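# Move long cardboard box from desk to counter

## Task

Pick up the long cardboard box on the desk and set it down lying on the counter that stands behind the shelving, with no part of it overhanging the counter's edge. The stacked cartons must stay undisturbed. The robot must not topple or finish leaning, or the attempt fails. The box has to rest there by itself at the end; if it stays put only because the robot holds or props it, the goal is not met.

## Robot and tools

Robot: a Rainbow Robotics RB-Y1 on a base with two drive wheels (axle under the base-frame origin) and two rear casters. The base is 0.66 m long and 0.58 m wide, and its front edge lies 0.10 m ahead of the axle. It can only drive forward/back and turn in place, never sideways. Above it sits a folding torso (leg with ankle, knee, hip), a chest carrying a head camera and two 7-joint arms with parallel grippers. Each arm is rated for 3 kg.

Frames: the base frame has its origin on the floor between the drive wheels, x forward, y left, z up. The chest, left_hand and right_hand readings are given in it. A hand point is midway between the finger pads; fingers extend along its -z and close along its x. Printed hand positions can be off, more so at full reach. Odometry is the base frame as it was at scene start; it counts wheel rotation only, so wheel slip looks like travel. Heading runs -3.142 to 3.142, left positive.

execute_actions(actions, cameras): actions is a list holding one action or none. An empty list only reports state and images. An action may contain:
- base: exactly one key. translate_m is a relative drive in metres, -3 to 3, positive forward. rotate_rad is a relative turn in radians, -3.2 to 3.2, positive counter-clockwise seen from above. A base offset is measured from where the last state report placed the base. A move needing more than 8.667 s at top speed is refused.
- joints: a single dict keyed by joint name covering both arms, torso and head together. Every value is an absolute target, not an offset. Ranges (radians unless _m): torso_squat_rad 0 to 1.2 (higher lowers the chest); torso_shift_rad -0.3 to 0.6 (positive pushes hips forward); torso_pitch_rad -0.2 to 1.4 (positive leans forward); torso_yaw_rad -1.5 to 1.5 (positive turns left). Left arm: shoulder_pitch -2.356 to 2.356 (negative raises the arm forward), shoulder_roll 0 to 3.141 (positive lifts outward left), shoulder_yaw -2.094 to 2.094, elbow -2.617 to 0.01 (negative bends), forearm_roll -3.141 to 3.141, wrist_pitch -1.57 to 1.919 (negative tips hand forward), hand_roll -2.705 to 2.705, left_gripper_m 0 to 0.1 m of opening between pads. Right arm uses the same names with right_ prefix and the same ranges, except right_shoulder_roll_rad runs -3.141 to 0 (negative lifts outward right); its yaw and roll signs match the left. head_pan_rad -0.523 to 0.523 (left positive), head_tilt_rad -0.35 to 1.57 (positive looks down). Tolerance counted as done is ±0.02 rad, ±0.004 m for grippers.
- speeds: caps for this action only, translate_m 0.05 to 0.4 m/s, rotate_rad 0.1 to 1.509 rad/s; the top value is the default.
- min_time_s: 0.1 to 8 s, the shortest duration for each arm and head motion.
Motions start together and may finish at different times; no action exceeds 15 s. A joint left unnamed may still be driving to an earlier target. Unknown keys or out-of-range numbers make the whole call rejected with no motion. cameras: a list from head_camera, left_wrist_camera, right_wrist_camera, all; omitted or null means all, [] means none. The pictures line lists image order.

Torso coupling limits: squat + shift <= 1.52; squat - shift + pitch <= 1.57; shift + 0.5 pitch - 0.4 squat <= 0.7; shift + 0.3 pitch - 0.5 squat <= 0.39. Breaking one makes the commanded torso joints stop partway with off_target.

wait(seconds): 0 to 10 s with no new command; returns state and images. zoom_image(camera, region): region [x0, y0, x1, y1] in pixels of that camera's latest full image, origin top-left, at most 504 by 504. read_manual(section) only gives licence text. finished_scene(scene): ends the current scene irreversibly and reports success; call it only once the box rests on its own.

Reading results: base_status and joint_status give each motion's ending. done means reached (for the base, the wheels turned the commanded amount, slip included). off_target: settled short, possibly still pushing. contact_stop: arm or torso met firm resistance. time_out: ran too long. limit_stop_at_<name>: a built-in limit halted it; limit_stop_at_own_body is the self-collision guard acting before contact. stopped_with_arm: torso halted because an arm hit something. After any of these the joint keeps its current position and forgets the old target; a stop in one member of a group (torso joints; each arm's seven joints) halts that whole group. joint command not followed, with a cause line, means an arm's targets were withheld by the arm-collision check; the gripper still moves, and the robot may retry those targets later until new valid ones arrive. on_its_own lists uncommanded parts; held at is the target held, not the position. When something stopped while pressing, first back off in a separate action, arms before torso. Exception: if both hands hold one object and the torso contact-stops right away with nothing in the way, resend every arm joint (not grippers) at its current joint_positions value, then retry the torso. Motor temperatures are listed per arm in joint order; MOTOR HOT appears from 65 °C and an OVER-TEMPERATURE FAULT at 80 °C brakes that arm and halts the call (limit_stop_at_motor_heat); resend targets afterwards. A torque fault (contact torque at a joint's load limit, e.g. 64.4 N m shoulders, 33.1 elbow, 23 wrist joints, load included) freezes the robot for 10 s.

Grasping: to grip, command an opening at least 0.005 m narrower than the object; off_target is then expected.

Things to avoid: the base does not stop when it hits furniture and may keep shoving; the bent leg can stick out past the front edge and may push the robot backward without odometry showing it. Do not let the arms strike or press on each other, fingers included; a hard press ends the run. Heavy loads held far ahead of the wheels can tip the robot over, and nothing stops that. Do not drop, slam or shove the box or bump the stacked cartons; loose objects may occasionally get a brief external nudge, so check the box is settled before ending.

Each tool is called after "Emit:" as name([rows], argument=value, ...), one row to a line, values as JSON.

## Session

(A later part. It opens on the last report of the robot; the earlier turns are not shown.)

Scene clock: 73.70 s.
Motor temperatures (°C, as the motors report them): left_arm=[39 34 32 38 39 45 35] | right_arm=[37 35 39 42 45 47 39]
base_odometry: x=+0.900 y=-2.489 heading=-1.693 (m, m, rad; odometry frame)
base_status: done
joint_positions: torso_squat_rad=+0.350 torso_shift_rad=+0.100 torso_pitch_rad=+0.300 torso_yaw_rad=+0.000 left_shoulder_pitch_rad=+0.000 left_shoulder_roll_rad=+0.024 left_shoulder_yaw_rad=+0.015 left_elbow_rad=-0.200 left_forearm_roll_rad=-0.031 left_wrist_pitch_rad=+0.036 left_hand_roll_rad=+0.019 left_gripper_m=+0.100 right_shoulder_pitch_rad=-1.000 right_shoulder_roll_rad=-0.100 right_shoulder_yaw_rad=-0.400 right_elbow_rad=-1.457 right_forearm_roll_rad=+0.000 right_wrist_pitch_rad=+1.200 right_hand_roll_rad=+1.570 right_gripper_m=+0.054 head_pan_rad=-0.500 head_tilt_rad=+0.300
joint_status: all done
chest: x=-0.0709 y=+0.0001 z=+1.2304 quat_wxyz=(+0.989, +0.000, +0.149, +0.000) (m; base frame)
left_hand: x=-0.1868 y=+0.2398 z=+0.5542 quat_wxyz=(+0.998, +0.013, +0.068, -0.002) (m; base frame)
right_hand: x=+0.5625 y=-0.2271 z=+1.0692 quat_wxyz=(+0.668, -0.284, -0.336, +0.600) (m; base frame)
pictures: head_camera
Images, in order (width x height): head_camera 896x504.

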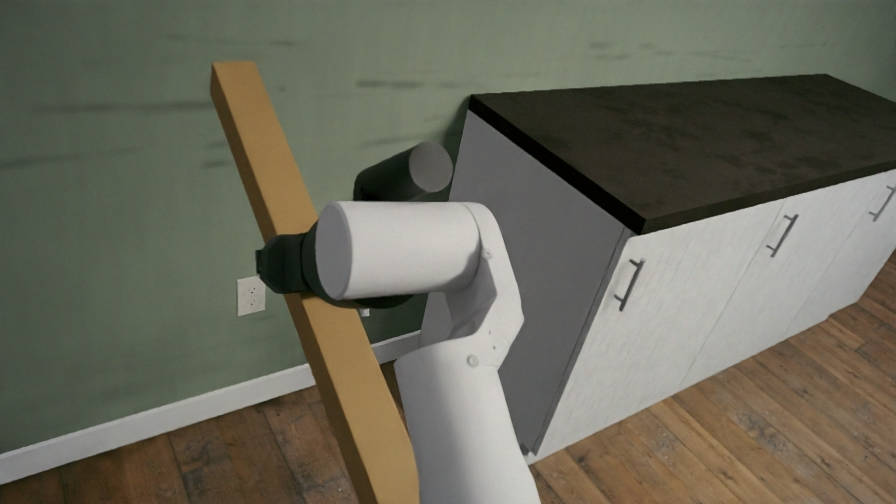

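Emit:
execute_actions([
  {"base":{"rotate_rad":-1.45},"joints":{"head_pan_rad":0,"head_tilt_rad":0.3},"speeds":{"rotate_rad":0.7}},
], cameras=["head_camera"])

Scene clock: 80.73 s.
Motor temperatures (°C, as the motors report them): left_arm=[39 34 32 38 39 45 35] | right_arm=[38 35 39 42 45 48 39]
base_odometry: x=+0.900 y=-2.493 heading=-3.134 (m, m, rad; odometry frame)
base_status: rotate_rad time_out (by the wheels' count: -1.441 of -1.450)
joint_positions: torso_squat_rad=+0.350 torso_shift_rad=+0.100 torso_pitch_rad=+0.300 torso_yaw_rad=+0.000 left_shoulder_pitch_rad=+0.000 left_shoulder_roll_rad=+0.024 left_shoulder_yaw_rad=+0.015 left_elbow_rad=-0.200 left_forearm_roll_rad=-0.031 left_wrist_pitch_rad=+0.036 left_hand_roll_rad=+0.019 left_gripper_m=+0.100 right_shoulder_pitch_rad=-1.000 right_shoulder_roll_rad=-0.100 right_shoulder_yaw_rad=-0.400 right_elbow_rad=-1.457 right_forearm_roll_rad=+0.000 right_wrist_pitch_rad=+1.200 right_hand_roll_rad=+1.570 right_gripper_m=+0.054 head_pan_rad=+0.000 head_tilt_rad=+0.300
joint_status: all done
chest: x=-0.0709 y=+0.0001 z=+1.2304 quat_wxyz=(+0.989, +0.000, +0.149, +0.000) (m; base frame)
left_hand: x=-0.1869 y=+0.2397 z=+0.5542 quat_wxyz=(+0.998, +0.013, +0.068, -0.002) (m; base frame)
right_hand: x=+0.5624 y=-0.2271 z=+1.0692 quat_wxyz=(+0.668, -0.284, -0.336, +0.600) (m; base frame)
pictures: head_camera
Images, in order (width x height): head_camera 896x504.

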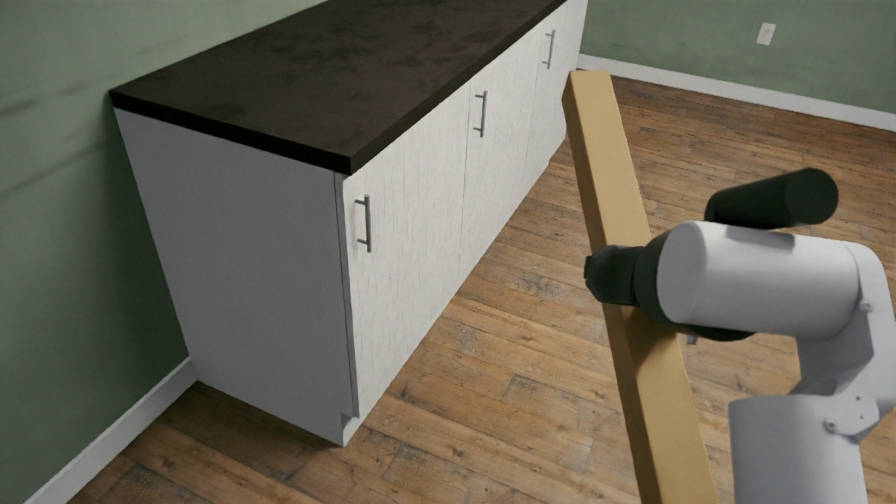

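Emit:
execute_actions([
  {"base":{"translate_m":0.2}},
], cameras=[])

Emit:
execute_actions([
  {"base":{"rotate_rad":-0.5},"speeds":{"rotate_rad":0.6}},
], cameras=["head_camera"])

Scene clock: 82.77 s.
Motor temperatures (°C, as the motors report them): left_arm=[39 34 32 38 39 45 35] | right_arm=[38 35 39 42 45 48 39]
base_odometry: x=+0.700 y=-2.494 heading=-3.135 (m, m, rad; odometry frame)
base_status: done
joint_positions: torso_squat_rad=+0.350 torso_shift_rad=+0.100 torso_pitch_rad=+0.300 torso_yaw_rad=+0.000 left_shoulder_pitch_rad=+0.000 left_shoulder_roll_rad=+0.024 left_shoulder_yaw_rad=+0.015 left_elbow_rad=-0.200 left_forearm_roll_rad=-0.031 left_wrist_pitch_rad=+0.036 left_hand_roll_rad=+0.019 left_gripper_m=+0.100 right_shoulder_pitch_rad=-1.000 right_shoulder_roll_rad=-0.100 right_shoulder_yaw_rad=-0.400 right_elbow_rad=-1.457 right_forearm_roll_rad=+0.000 right_wrist_pitch_rad=+1.200 right_hand_roll_rad=+1.570 right_gripper_m=+0.054 head_pan_rad=+0.000 head_tilt_rad=+0.300
joint_status: not commanded
chest: x=-0.0709 y=+0.0001 z=+1.2304 quat_wxyz=(+0.989, +0.000, +0.149, +0.000) (m; base frame)
left_hand: x=-0.1868 y=+0.2397 z=+0.5542 quat_wxyz=(+0.998, +0.013, +0.068, -0.002) (m; base frame)
right_hand: x=+0.5625 y=-0.2271 z=+1.0692 quat_wxyz=(+0.668, -0.284, -0.336, +0.600) (m; base frame)
pictures: none
No camera images: the call's "cameras" was empty. Leave "cameras" out to get every camera's image.

Scene clock: 85.10 s.
Motor temperatures (°C, as the motors report them): left_arm=[39 34 32 38 39 45 35] | right_arm=[38 35 39 42 45 48 39]
base_odometry: x=+0.700 y=-2.494 heading=+2.649 (m, m, rad; odometry frame)
base_status: done
joint_positions: torso_squat_rad=+0.350 torso_shift_rad=+0.100 torso_pitch_rad=+0.300 torso_yaw_rad=+0.000 left_shoulder_pitch_rad=+0.000 left_shoulder_roll_rad=+0.024 left_shoulder_yaw_rad=+0.015 left_elbow_rad=-0.200 left_forearm_roll_rad=-0.031 left_wrist_pitch_rad=+0.036 left_hand_roll_rad=+0.019 left_gripper_m=+0.100 right_shoulder_pitch_rad=-1.000 right_shoulder_roll_rad=-0.100 right_shoulder_yaw_rad=-0.400 right_elbow_rad=-1.457 right_forearm_roll_rad=+0.000 right_wrist_pitch_rad=+1.200 right_hand_roll_rad=+1.570 right_gripper_m=+0.054 head_pan_rad=+0.000 head_tilt_rad=+0.300
joint_status: not commanded
chest: x=-0.0709 y=+0.0001 z=+1.2304 quat_wxyz=(+0.989, +0.000, +0.149, +0.000) (m; base frame)
left_hand: x=-0.1868 y=+0.2397 z=+0.5542 quat_wxyz=(+0.998, +0.013, +0.068, -0.002) (m; base frame)
right_hand: x=+0.5625 y=-0.2271 z=+1.0692 quat_wxyz=(+0.668, -0.284, -0.336, +0.600) (m; base frame)
pictures: head_camera
Images, in order (width x height): head_camera 896x504.

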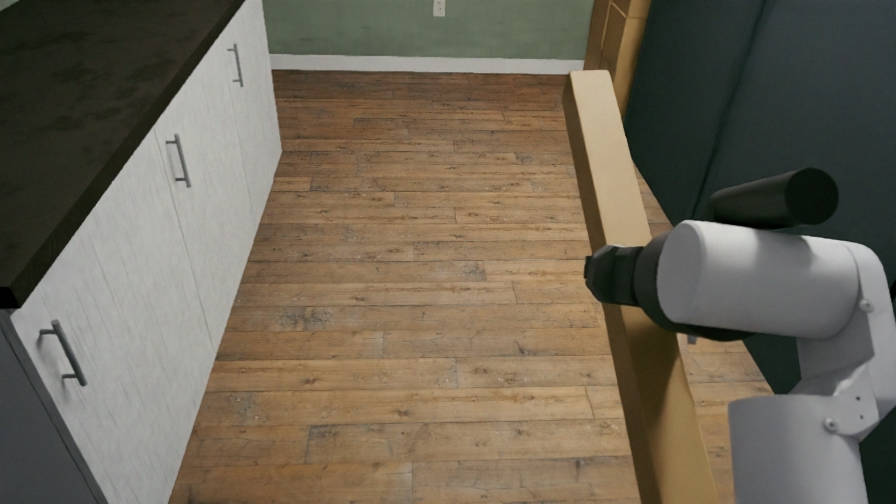

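Emit:
execute_actions([
  {"base":{"translate_m":1.4},"joints":{"right_elbow_rad":-0.9},"min_time_s":2},
], cameras=[])

Emit:
execute_actions([
  {"joints":{"right_hand_roll_rad":0,"right_wrist_pitch_rad":1.57},"min_time_s":2},
], cameras=[])

Emit:
execute_actions([
  {"joints":{"right_forearm_roll_rad":0.65,"right_shoulder_pitch_rad":-1.55,"right_elbow_rad":-0.35,"right_shoulder_yaw_rad":-0.425,"right_shoulder_roll_rad":-0.09,"torso_pitch_rad":0.2,"torso_squat_rad":0.05,"head_tilt_rad":0.6},"min_time_s":2},
], cameras=["head_camera"])

Scene clock: 90.27 s.
Motor temperatures (°C, as the motors report them): left_arm=[39 34 32 38 39 45 35] | right_arm=[38 35 39 42 45 47 39]
base_odometry: x=-0.534 y=-1.832 heading=+2.649 (m, m, rad; odometry frame)
base_status: done
joint_positions: torso_squat_rad=+0.350 torso_shift_rad=+0.100 torso_pitch_rad=+0.300 torso_yaw_rad=+0.000 left_shoulder_pitch_rad=+0.000 left_shoulder_roll_rad=+0.024 left_shoulder_yaw_rad=+0.015 left_elbow_rad=-0.200 left_forearm_roll_rad=-0.031 left_wrist_pitch_rad=+0.036 left_hand_roll_rad=+0.019 left_gripper_m=+0.100 right_shoulder_pitch_rad=-1.000 right_shoulder_roll_rad=-0.100 right_shoulder_yaw_rad=-0.400 right_elbow_rad=-0.900 right_forearm_roll_rad=+0.000 right_wrist_pitch_rad=+1.200 right_hand_roll_rad=+1.570 right_gripper_m=+0.054 head_pan_rad=+0.000 head_tilt_rad=+0.300
joint_status: all done
chest: x=-0.0709 y=+0.0001 z=+1.2304 quat_wxyz=(+0.989, +0.000, +0.149, +0.000) (m; base frame)
left_hand: x=-0.1868 y=+0.2397 z=+0.5542 quat_wxyz=(+0.998, +0.013, +0.068, -0.002) (m; base frame)
right_hand: x=+0.4806 y=-0.1997 z=+0.8555 quat_wxyz=(+0.720, -0.090, -0.158, +0.669) (m; base frame)
pictures: none
No camera images: the call's "cameras" was empty. Leave "cameras" out to get every camera's image.

Scene clock: 92.57 s.
Motor temperatures (°C, as the motors report them): left_arm=[39 34 32 38 39 45 35] | right_arm=[38 35 39 42 45 47 39]
base_odometry: x=-0.534 y=-1.832 heading=+2.649 (m, m, rad; odometry frame)
base_status: not commanded
joint_positions: torso_squat_rad=+0.350 torso_shift_rad=+0.100 torso_pitch_rad=+0.300 torso_yaw_rad=+0.000 left_shoulder_pitch_rad=+0.000 left_shoulder_roll_rad=+0.024 left_shoulder_yaw_rad=+0.015 left_elbow_rad=-0.200 left_forearm_roll_rad=-0.031 left_wrist_pitch_rad=+0.036 left_hand_roll_rad=+0.019 left_gripper_m=+0.100 right_shoulder_pitch_rad=-1.000 right_shoulder_roll_rad=-0.100 right_shoulder_yaw_rad=-0.400 right_elbow_rad=-0.900 right_forearm_roll_rad=+0.000 right_wrist_pitch_rad=+1.570 right_hand_roll_rad=+0.000 right_gripper_m=+0.054 head_pan_rad=+0.000 head_tilt_rad=+0.300
joint_status: all done
chest: x=-0.0709 y=+0.0001 z=+1.2304 quat_wxyz=(+0.989, +0.000, +0.149, +0.000) (m; base frame)
left_hand: x=-0.1868 y=+0.2397 z=+0.5542 quat_wxyz=(+0.998, +0.013, +0.068, -0.002) (m; base frame)
right_hand: x=+0.3972 y=-0.1937 z=+0.8417 quat_wxyz=(+0.998, +0.054, +0.009, -0.026) (m; base frame)
pictures: none
No camera images: the call's "cameras" was empty. Leave "cameras" out to get every camera's image.

Scene clock: 94.87 s.
Motor temperatures (°C, as the motors report them): left_arm=[39 34 32 38 39 45 35] | right_arm=[38 35 39 42 45 47 39]
base_odometry: x=-0.534 y=-1.832 heading=+2.649 (m, m, rad; odometry frame)
base_status: not commanded
joint_positions: torso_squat_rad=+0.050 torso_shift_rad=+0.100 torso_pitch_rad=+0.200 torso_yaw_rad=+0.000 left_shoulder_pitch_rad=+0.000 left_shoulder_roll_rad=+0.024 left_shoulder_yaw_rad=+0.015 left_elbow_rad=-0.200 left_forearm_roll_rad=-0.031 left_wrist_pitch_rad=+0.036 left_hand_roll_rad=+0.019 left_gripper_m=+0.100 right_shoulder_pitch_rad=-1.550 right_shoulder_roll_rad=-0.090 right_shoulder_yaw_rad=-0.425 right_elbow_rad=-0.350 right_forearm_roll_rad=+0.650 right_wrist_pitch_rad=+1.570 right_hand_roll_rad=+0.000 right_gripper_m=+0.054 head_pan_rad=+0.000 head_tilt_rad=+0.600
joint_status: all done
chest: x=-0.0967 y=+0.0002 z=+1.2794 quat_wxyz=(+0.995, +0.000, +0.100, +0.000) (m; base frame)
left_hand: x=-0.1446 y=+0.2397 z=+0.5950 quat_wxyz=(+1.000, +0.013, +0.018, -0.001) (m; base frame)
right_hand: x=+0.4676 y=-0.2123 z=+1.0860 quat_wxyz=(+0.962, -0.252, -0.048, +0.090) (m; base frame)
pictures: head_camera
Images, in order (width x height): head_camera 896x504.

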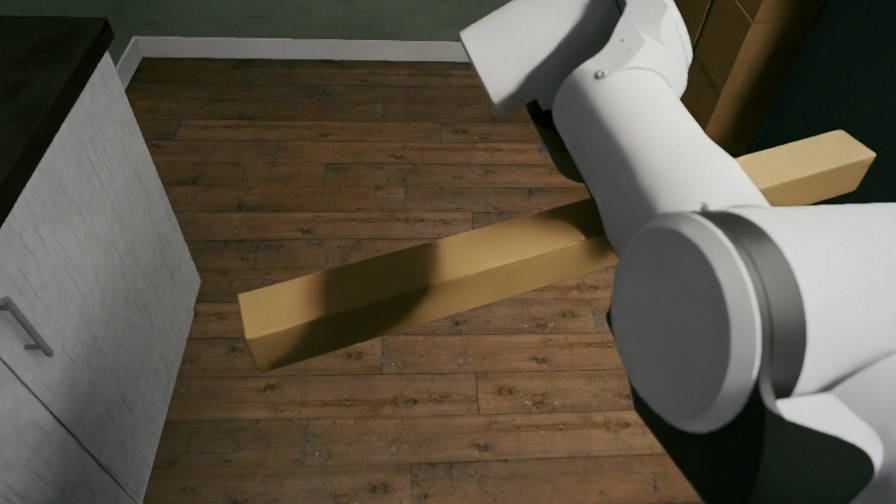

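Emit:
execute_actions([
  {"base":{"rotate_rad":1.72},"joints":{"head_tilt_rad":0.7},"speeds":{"rotate_rad":0.6}},
], cameras=["head_camera"])

Scene clock: 99.37 s.
Motor temperatures (°C, as the motors report them): left_arm=[39 34 32 38 39 45 35] | right_arm=[38 35 39 42 45 47 39]
base_odometry: x=-0.534 y=-1.832 heading=-1.915 (m, m, rad; odometry frame)
base_status: done
joint_positions: torso_squat_rad=+0.050 torso_shift_rad=+0.100 torso_pitch_rad=+0.200 torso_yaw_rad=+0.000 left_shoulder_pitch_rad=+0.000 left_shoulder_roll_rad=+0.024 left_shoulder_yaw_rad=+0.015 left_elbow_rad=-0.200 left_forearm_roll_rad=-0.031 left_wrist_pitch_rad=+0.036 left_hand_roll_rad=+0.019 left_gripper_m=+0.100 right_shoulder_pitch_rad=-1.550 right_shoulder_roll_rad=-0.090 right_shoulder_yaw_rad=-0.425 right_elbow_rad=-0.350 right_forearm_roll_rad=+0.650 right_wrist_pitch_rad=+1.570 right_hand_roll_rad=+0.000 right_gripper_m=+0.054 head_pan_rad=+0.000 head_tilt_rad=+0.700
joint_status: all done
chest: x=-0.0967 y=+0.0002 z=+1.2794 quat_wxyz=(+0.995, +0.000, +0.100, +0.000) (m; base frame)
left_hand: x=-0.1446 y=+0.2397 z=+0.5950 quat_wxyz=(+1.000, +0.013, +0.018, -0.001) (m; base frame)
right_hand: x=+0.4676 y=-0.2122 z=+1.0860 quat_wxyz=(+0.962, -0.252, -0.048, +0.090) (m; base frame)
pictures: head_camera
Images, in order (width x height): head_camera 896x504.

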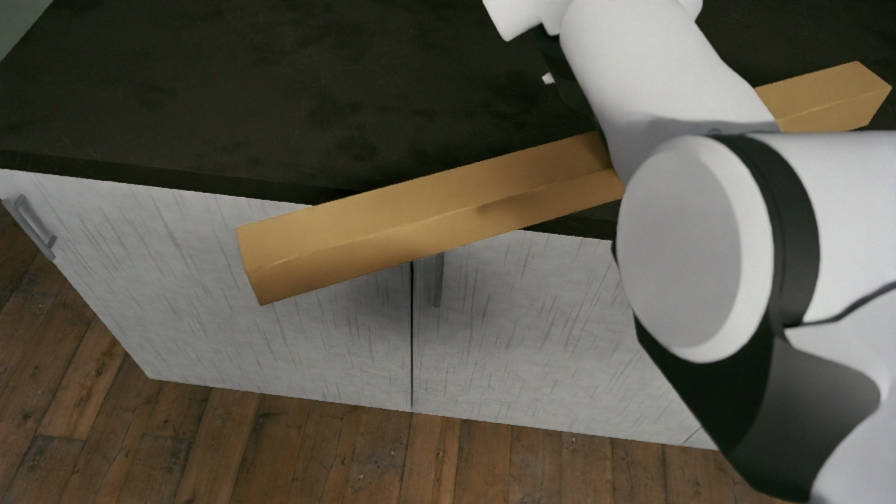

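Emit:
execute_actions([
  {"base":{"rotate_rad":-0.28},"speeds":{"rotate_rad":0.5}},
], cameras=[])

Emit:
execute_actions([
  {"base":{"translate_m":0.38},"joints":{"head_tilt_rad":0.9},"speeds":{"translate_m":0.2}},
], cameras=["head_camera"])

Scene clock: 101.33 s.
Motor temperatures (°C, as the motors report them): left_arm=[39 34 32 38 39 45 35] | right_arm=[38 35 39 42 45 47 39]
base_odometry: x=-0.534 y=-1.832 heading=-2.194 (m, m, rad; odometry frame)
base_status: done
joint_positions: torso_squat_rad=+0.050 torso_shift_rad=+0.100 torso_pitch_rad=+0.200 torso_yaw_rad=+0.000 left_shoulder_pitch_rad=+0.000 left_shoulder_roll_rad=+0.024 left_shoulder_yaw_rad=+0.015 left_elbow_rad=-0.200 left_forearm_roll_rad=-0.031 left_wrist_pitch_rad=+0.036 left_hand_roll_rad=+0.019 left_gripper_m=+0.100 right_shoulder_pitch_rad=-1.550 right_shoulder_roll_rad=-0.090 right_shoulder_yaw_rad=-0.425 right_elbow_rad=-0.350 right_forearm_roll_rad=+0.650 right_wrist_pitch_rad=+1.570 right_hand_roll_rad=+0.000 right_gripper_m=+0.054 head_pan_rad=+0.000 head_tilt_rad=+0.700
joint_status: not commanded
chest: x=-0.0967 y=+0.0002 z=+1.2794 quat_wxyz=(+0.995, +0.000, +0.100, +0.000) (m; base frame)
left_hand: x=-0.1446 y=+0.2397 z=+0.5950 quat_wxyz=(+1.000, +0.013, +0.018, -0.001) (m; base frame)
right_hand: x=+0.4676 y=-0.2122 z=+1.0860 quat_wxyz=(+0.962, -0.252, -0.048, +0.090) (m; base frame)
pictures: none
No camera images: the call's "cameras" was empty. Leave "cameras" out to get every camera's image.

Scene clock: 104.10 s.
Motor temperatures (°C, as the motors report them): left_arm=[39 34 32 38 39 45 35] | right_arm=[38 35 39 42 45 47 39]
base_odometry: x=-0.755 y=-2.140 heading=-2.194 (m, m, rad; odometry frame)
base_status: done
joint_positions: torso_squat_rad=+0.050 torso_shift_rad=+0.100 torso_pitch_rad=+0.200 torso_yaw_rad=+0.000 left_shoulder_pitch_rad=+0.000 left_shoulder_roll_rad=+0.024 left_shoulder_yaw_rad=+0.015 left_elbow_rad=-0.200 left_forearm_roll_rad=-0.031 left_wrist_pitch_rad=+0.036 left_hand_roll_rad=+0.019 left_gripper_m=+0.100 right_shoulder_pitch_rad=-1.550 right_shoulder_roll_rad=-0.090 right_shoulder_yaw_rad=-0.425 right_elbow_rad=-0.350 right_forearm_roll_rad=+0.650 right_wrist_pitch_rad=+1.570 right_hand_roll_rad=+0.000 right_gripper_m=+0.054 head_pan_rad=+0.000 head_tilt_rad=+0.900
joint_status: all done
chest: x=-0.0967 y=+0.0002 z=+1.2794 quat_wxyz=(+0.995, +0.000, +0.100, +0.000) (m; base frame)
left_hand: x=-0.1446 y=+0.2397 z=+0.5950 quat_wxyz=(+1.000, +0.013, +0.018, -0.001) (m; base frame)
right_hand: x=+0.4676 y=-0.2122 z=+1.0860 quat_wxyz=(+0.962, -0.252, -0.048, +0.090) (m; base frame)
pictures: head_camera
Images, in order (width x height): head_camera 896x504.

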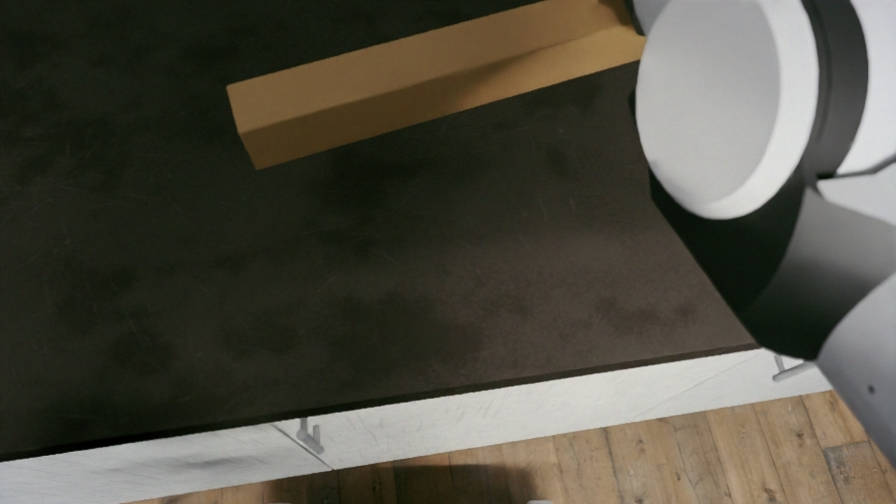

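Emit:
execute_actions([
  {"joints":{"torso_pitch_rad":0.34,"torso_squat_rad":0.3,"head_pan_rad":-0.3,"head_tilt_rad":0.6},"min_time_s":1.5},
], cameras=["head_camera"])

Emit:
execute_actions([
  {"joints":{"torso_squat_rad":0.38}},
], cameras=["head_camera","right_wrist_camera"])

Scene clock: 106.00 s.
Motor temperatures (°C, as the motors report them): left_arm=[39 34 32 38 39 45 35] | right_arm=[38 35 39 42 45 47 39]
base_odometry: x=-0.755 y=-2.140 heading=-2.194 (m, m, rad; odometry frame)
base_status: not commanded
joint_positions: torso_squat_rad=+0.300 torso_shift_rad=+0.100 torso_pitch_rad=+0.340 torso_yaw_rad=+0.000 left_shoulder_pitch_rad=+0.000 left_shoulder_roll_rad=+0.024 left_shoulder_yaw_rad=+0.015 left_elbow_rad=-0.200 left_forearm_roll_rad=-0.031 left_wrist_pitch_rad=+0.036 left_hand_roll_rad=+0.019 left_gripper_m=+0.100 right_shoulder_pitch_rad=-1.550 right_shoulder_roll_rad=-0.090 right_shoulder_yaw_rad=-0.425 right_elbow_rad=-0.350 right_forearm_roll_rad=+0.650 right_wrist_pitch_rad=+1.570 right_hand_roll_rad=+0.000 right_gripper_m=+0.054 head_pan_rad=-0.300 head_tilt_rad=+0.600
joint_status: all done
chest: x=-0.0580 y=+0.0001 z=+1.2376 quat_wxyz=(+0.986, +0.000, +0.169, +0.000) (m; base frame)
left_hand: x=-0.2009 y=+0.2397 z=+0.5666 quat_wxyz=(+0.996, +0.013, +0.088, -0.002) (m; base frame)
right_hand: x=+0.4738 y=-0.2122 z=+0.9674 quat_wxyz=(+0.963, -0.245, +0.020, +0.108) (m; base frame)
pictures: head_camera
Images, in order (width x height): head_camera 896x504.

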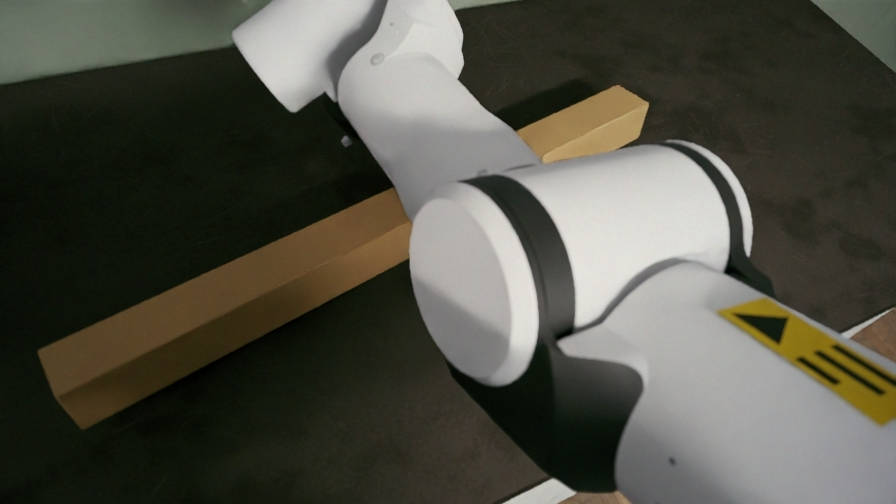

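Scene clock: 107.03 s.
Motor temperatures (°C, as the motors report them): left_arm=[39 34 32 38 39 45 35] | right_arm=[38 35 39 42 45 47 39]
base_odometry: x=-0.755 y=-2.140 heading=-2.194 (m, m, rad; odometry frame)
base_status: not commanded
joint_positions: torso_squat_rad=+0.380 torso_shift_rad=+0.099 torso_pitch_rad=+0.337 torso_yaw_rad=+0.000 left_shoulder_pitch_rad=+0.000 left_shoulder_roll_rad=+0.024 left_shoulder_yaw_rad=+0.015 left_elbow_rad=-0.200 left_forearm_roll_rad=-0.031 left_wrist_pitch_rad=+0.036 left_hand_roll_rad=+0.019 left_gripper_m=+0.100 right_shoulder_pitch_rad=-1.555 right_shoulder_roll_rad=-0.092 right_shoulder_yaw_rad=-0.424 right_elbow_rad=-0.352 right_forearm_roll_rad=+0.652 right_wrist_pitch_rad=+1.571 right_hand_roll_rad=+0.000 right_gripper_m=+0.057 head_pan_rad=-0.300 head_tilt_rad=+0.600
joint_status: all done
chest: x=-0.0617 y=+0.0003 z=+1.2194 quat_wxyz=(+0.986, +0.000, +0.168, +0.000) (m; base frame)
left_hand: x=-0.2024 y=+0.2396 z=+0.5478 quat_wxyz=(+0.996, +0.013, +0.086, -0.002) (m; base frame)
right_hand: x=+0.4732 y=-0.2125 z=+0.9545 quat_wxyz=(+0.963, -0.246, +0.015, +0.106) (m; base frame)
pictures: head_camera, right_wrist_camera
Images, in order (width x height): head_camera 896x504, right_wrist_camera 644x364.

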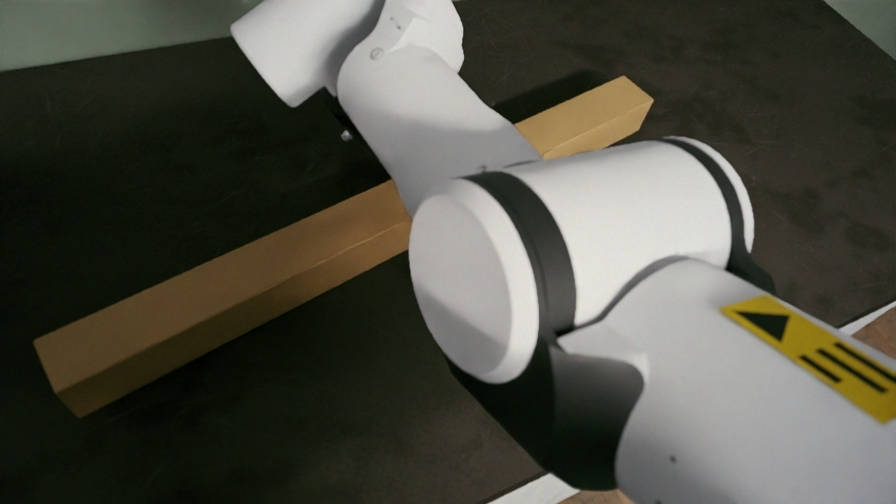

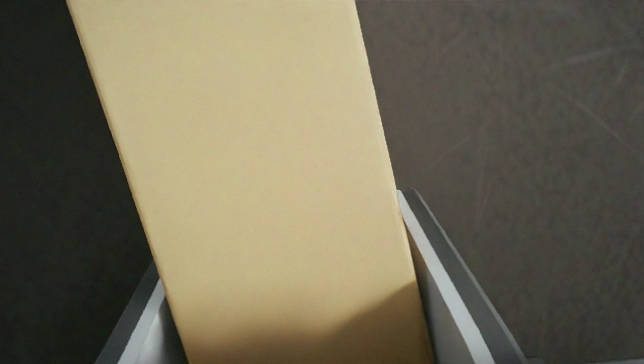

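Touching. Release.

Emit:
execute_actions([
  {"joints":{"right_gripper_m":0.1}},
], cameras=[])

Emit:
execute_actions([
  {"joints":{"torso_squat_rad":0.1,"torso_pitch_rad":0.1}},
], cameras=[])

Emit:
execute_actions([
  {"base":{"translate_m":-0.3},"joints":{"head_pan_rad":0,"head_tilt_rad":0.65,"right_shoulder_roll_rad":-0.5}},
], cameras=["head_camera"])

Scene clock: 108.23 s.
Motor temperatures (°C, as the motors report them): left_arm=[39 34 32 38 39 45 35] | right_arm=[38 35 39 42 45 48 39]
base_odometry: x=-0.755 y=-2.140 heading=-2.194 (m, m, rad; odometry frame)
base_status: not commanded
joint_positions: torso_squat_rad=+0.380 torso_shift_rad=+0.099 torso_pitch_rad=+0.337 torso_yaw_rad=+0.000 left_shoulder_pitch_rad=+0.000 left_shoulder_roll_rad=+0.024 left_shoulder_yaw_rad=+0.015 left_elbow_rad=-0.200 left_forearm_roll_rad=-0.031 left_wrist_pitch_rad=+0.036 left_hand_roll_rad=+0.019 left_gripper_m=+0.100 right_shoulder_pitch_rad=-1.555 right_shoulder_roll_rad=-0.092 right_shoulder_yaw_rad=-0.424 right_elbow_rad=-0.353 right_forearm_roll_rad=+0.651 right_wrist_pitch_rad=+1.570 right_hand_roll_rad=+0.000 right_gripper_m=+0.100 head_pan_rad=-0.300 head_tilt_rad=+0.600
joint_status: all done
chest: x=-0.0613 y=+0.0003 z=+1.2193 quat_wxyz=(+0.986, +0.000, +0.168, +0.000) (m; base frame)
left_hand: x=-0.2024 y=+0.2396 z=+0.5478 quat_wxyz=(+0.996, +0.013, +0.087, -0.002) (m; base frame)
right_hand: x=+0.4739 y=-0.2123 z=+0.9545 quat_wxyz=(+0.963, -0.246, +0.014, +0.106) (m; base frame)
pictures: none
No camera images: the call's "cameras" was empty. Leave "cameras" out to get every camera's image.

Scene clock: 109.97 s.
Motor temperatures (°C, as the motors report them): left_arm=[39 34 32 38 39 45 35] | right_arm=[38 35 39 42 45 47 39]
base_odometry: x=-0.755 y=-2.140 heading=-2.194 (m, m, rad; odometry frame)
base_status: not commanded
joint_positions: torso_squat_rad=+0.100 torso_shift_rad=+0.100 torso_pitch_rad=+0.100 torso_yaw_rad=+0.000 left_shoulder_pitch_rad=+0.000 left_shoulder_roll_rad=+0.024 left_shoulder_yaw_rad=+0.015 left_elbow_rad=-0.200 left_forearm_roll_rad=-0.031 left_wrist_pitch_rad=+0.036 left_hand_roll_rad=+0.019 left_gripper_m=+0.100 right_shoulder_pitch_rad=-1.550 right_shoulder_roll_rad=-0.090 right_shoulder_yaw_rad=-0.425 right_elbow_rad=-0.350 right_forearm_roll_rad=+0.650 right_wrist_pitch_rad=+1.570 right_hand_roll_rad=+0.000 right_gripper_m=+0.100 head_pan_rad=-0.300 head_tilt_rad=+0.600
joint_status: all done
chest: x=-0.1277 y=+0.0002 z=+1.2814 quat_wxyz=(+0.999, +0.000, +0.050, +0.000) (m; base frame)
left_hand: x=-0.1068 y=+0.2397 z=+0.5956 quat_wxyz=(+0.999, +0.013, -0.032, +0.000) (m; base frame)
right_hand: x=+0.4533 y=-0.2122 z=+1.1459 quat_wxyz=(+0.959, -0.256, -0.096, +0.077) (m; base frame)
pictures: none
No camera images: the call's "cameras" was empty. Leave "cameras" out to get every camera's image.

Scene clock: 112.50 s.
Motor temperatures (°C, as the motors report them): left_arm=[39 34 32 38 39 45 35] | right_arm=[38 35 39 42 45 47 39]
base_odometry: x=-0.580 y=-1.897 heading=-2.192 (m, m, rad; odometry frame)
base_status: done
joint_positions: torso_squat_rad=+0.100 torso_shift_rad=+0.100 torso_pitch_rad=+0.100 torso_yaw_rad=+0.000 left_shoulder_pitch_rad=+0.000 left_shoulder_roll_rad=+0.024 left_shoulder_yaw_rad=+0.015 left_elbow_rad=-0.200 left_forearm_roll_rad=-0.031 left_wrist_pitch_rad=+0.036 left_hand_roll_rad=+0.019 left_gripper_m=+0.100 right_shoulder_pitch_rad=-1.550 right_shoulder_roll_rad=-0.500 right_shoulder_yaw_rad=-0.425 right_elbow_rad=-0.350 right_forearm_roll_rad=+0.650 right_wrist_pitch_rad=+1.570 right_hand_roll_rad=+0.000 right_gripper_m=+0.100 head_pan_rad=+0.000 head_tilt_rad=+0.650
joint_status: all done
chest: x=-0.1276 y=+0.0001 z=+1.2814 quat_wxyz=(+0.999, +0.000, +0.050, +0.000) (m; base frame)
left_hand: x=-0.1069 y=+0.2397 z=+0.5957 quat_wxyz=(+0.999, +0.013, -0.032, +0.000) (m; base frame)
right_hand: x=+0.4367 y=-0.4393 z=+1.2309 quat_wxyz=(+0.941, -0.296, -0.110, -0.122) (m; base frame)
pictures: head_camera
Images, in order (width x height): head_camera 896x504.

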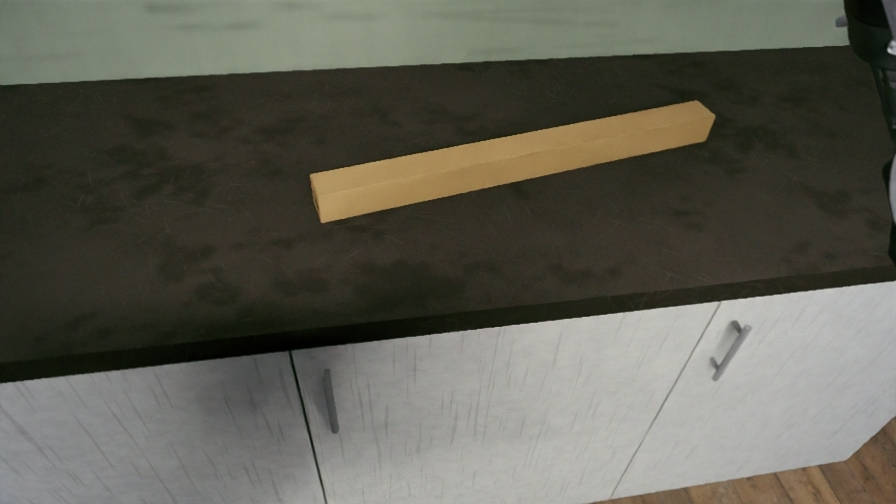

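Emit:
finished_scene(scene=2)

The scene is finished: the task was done.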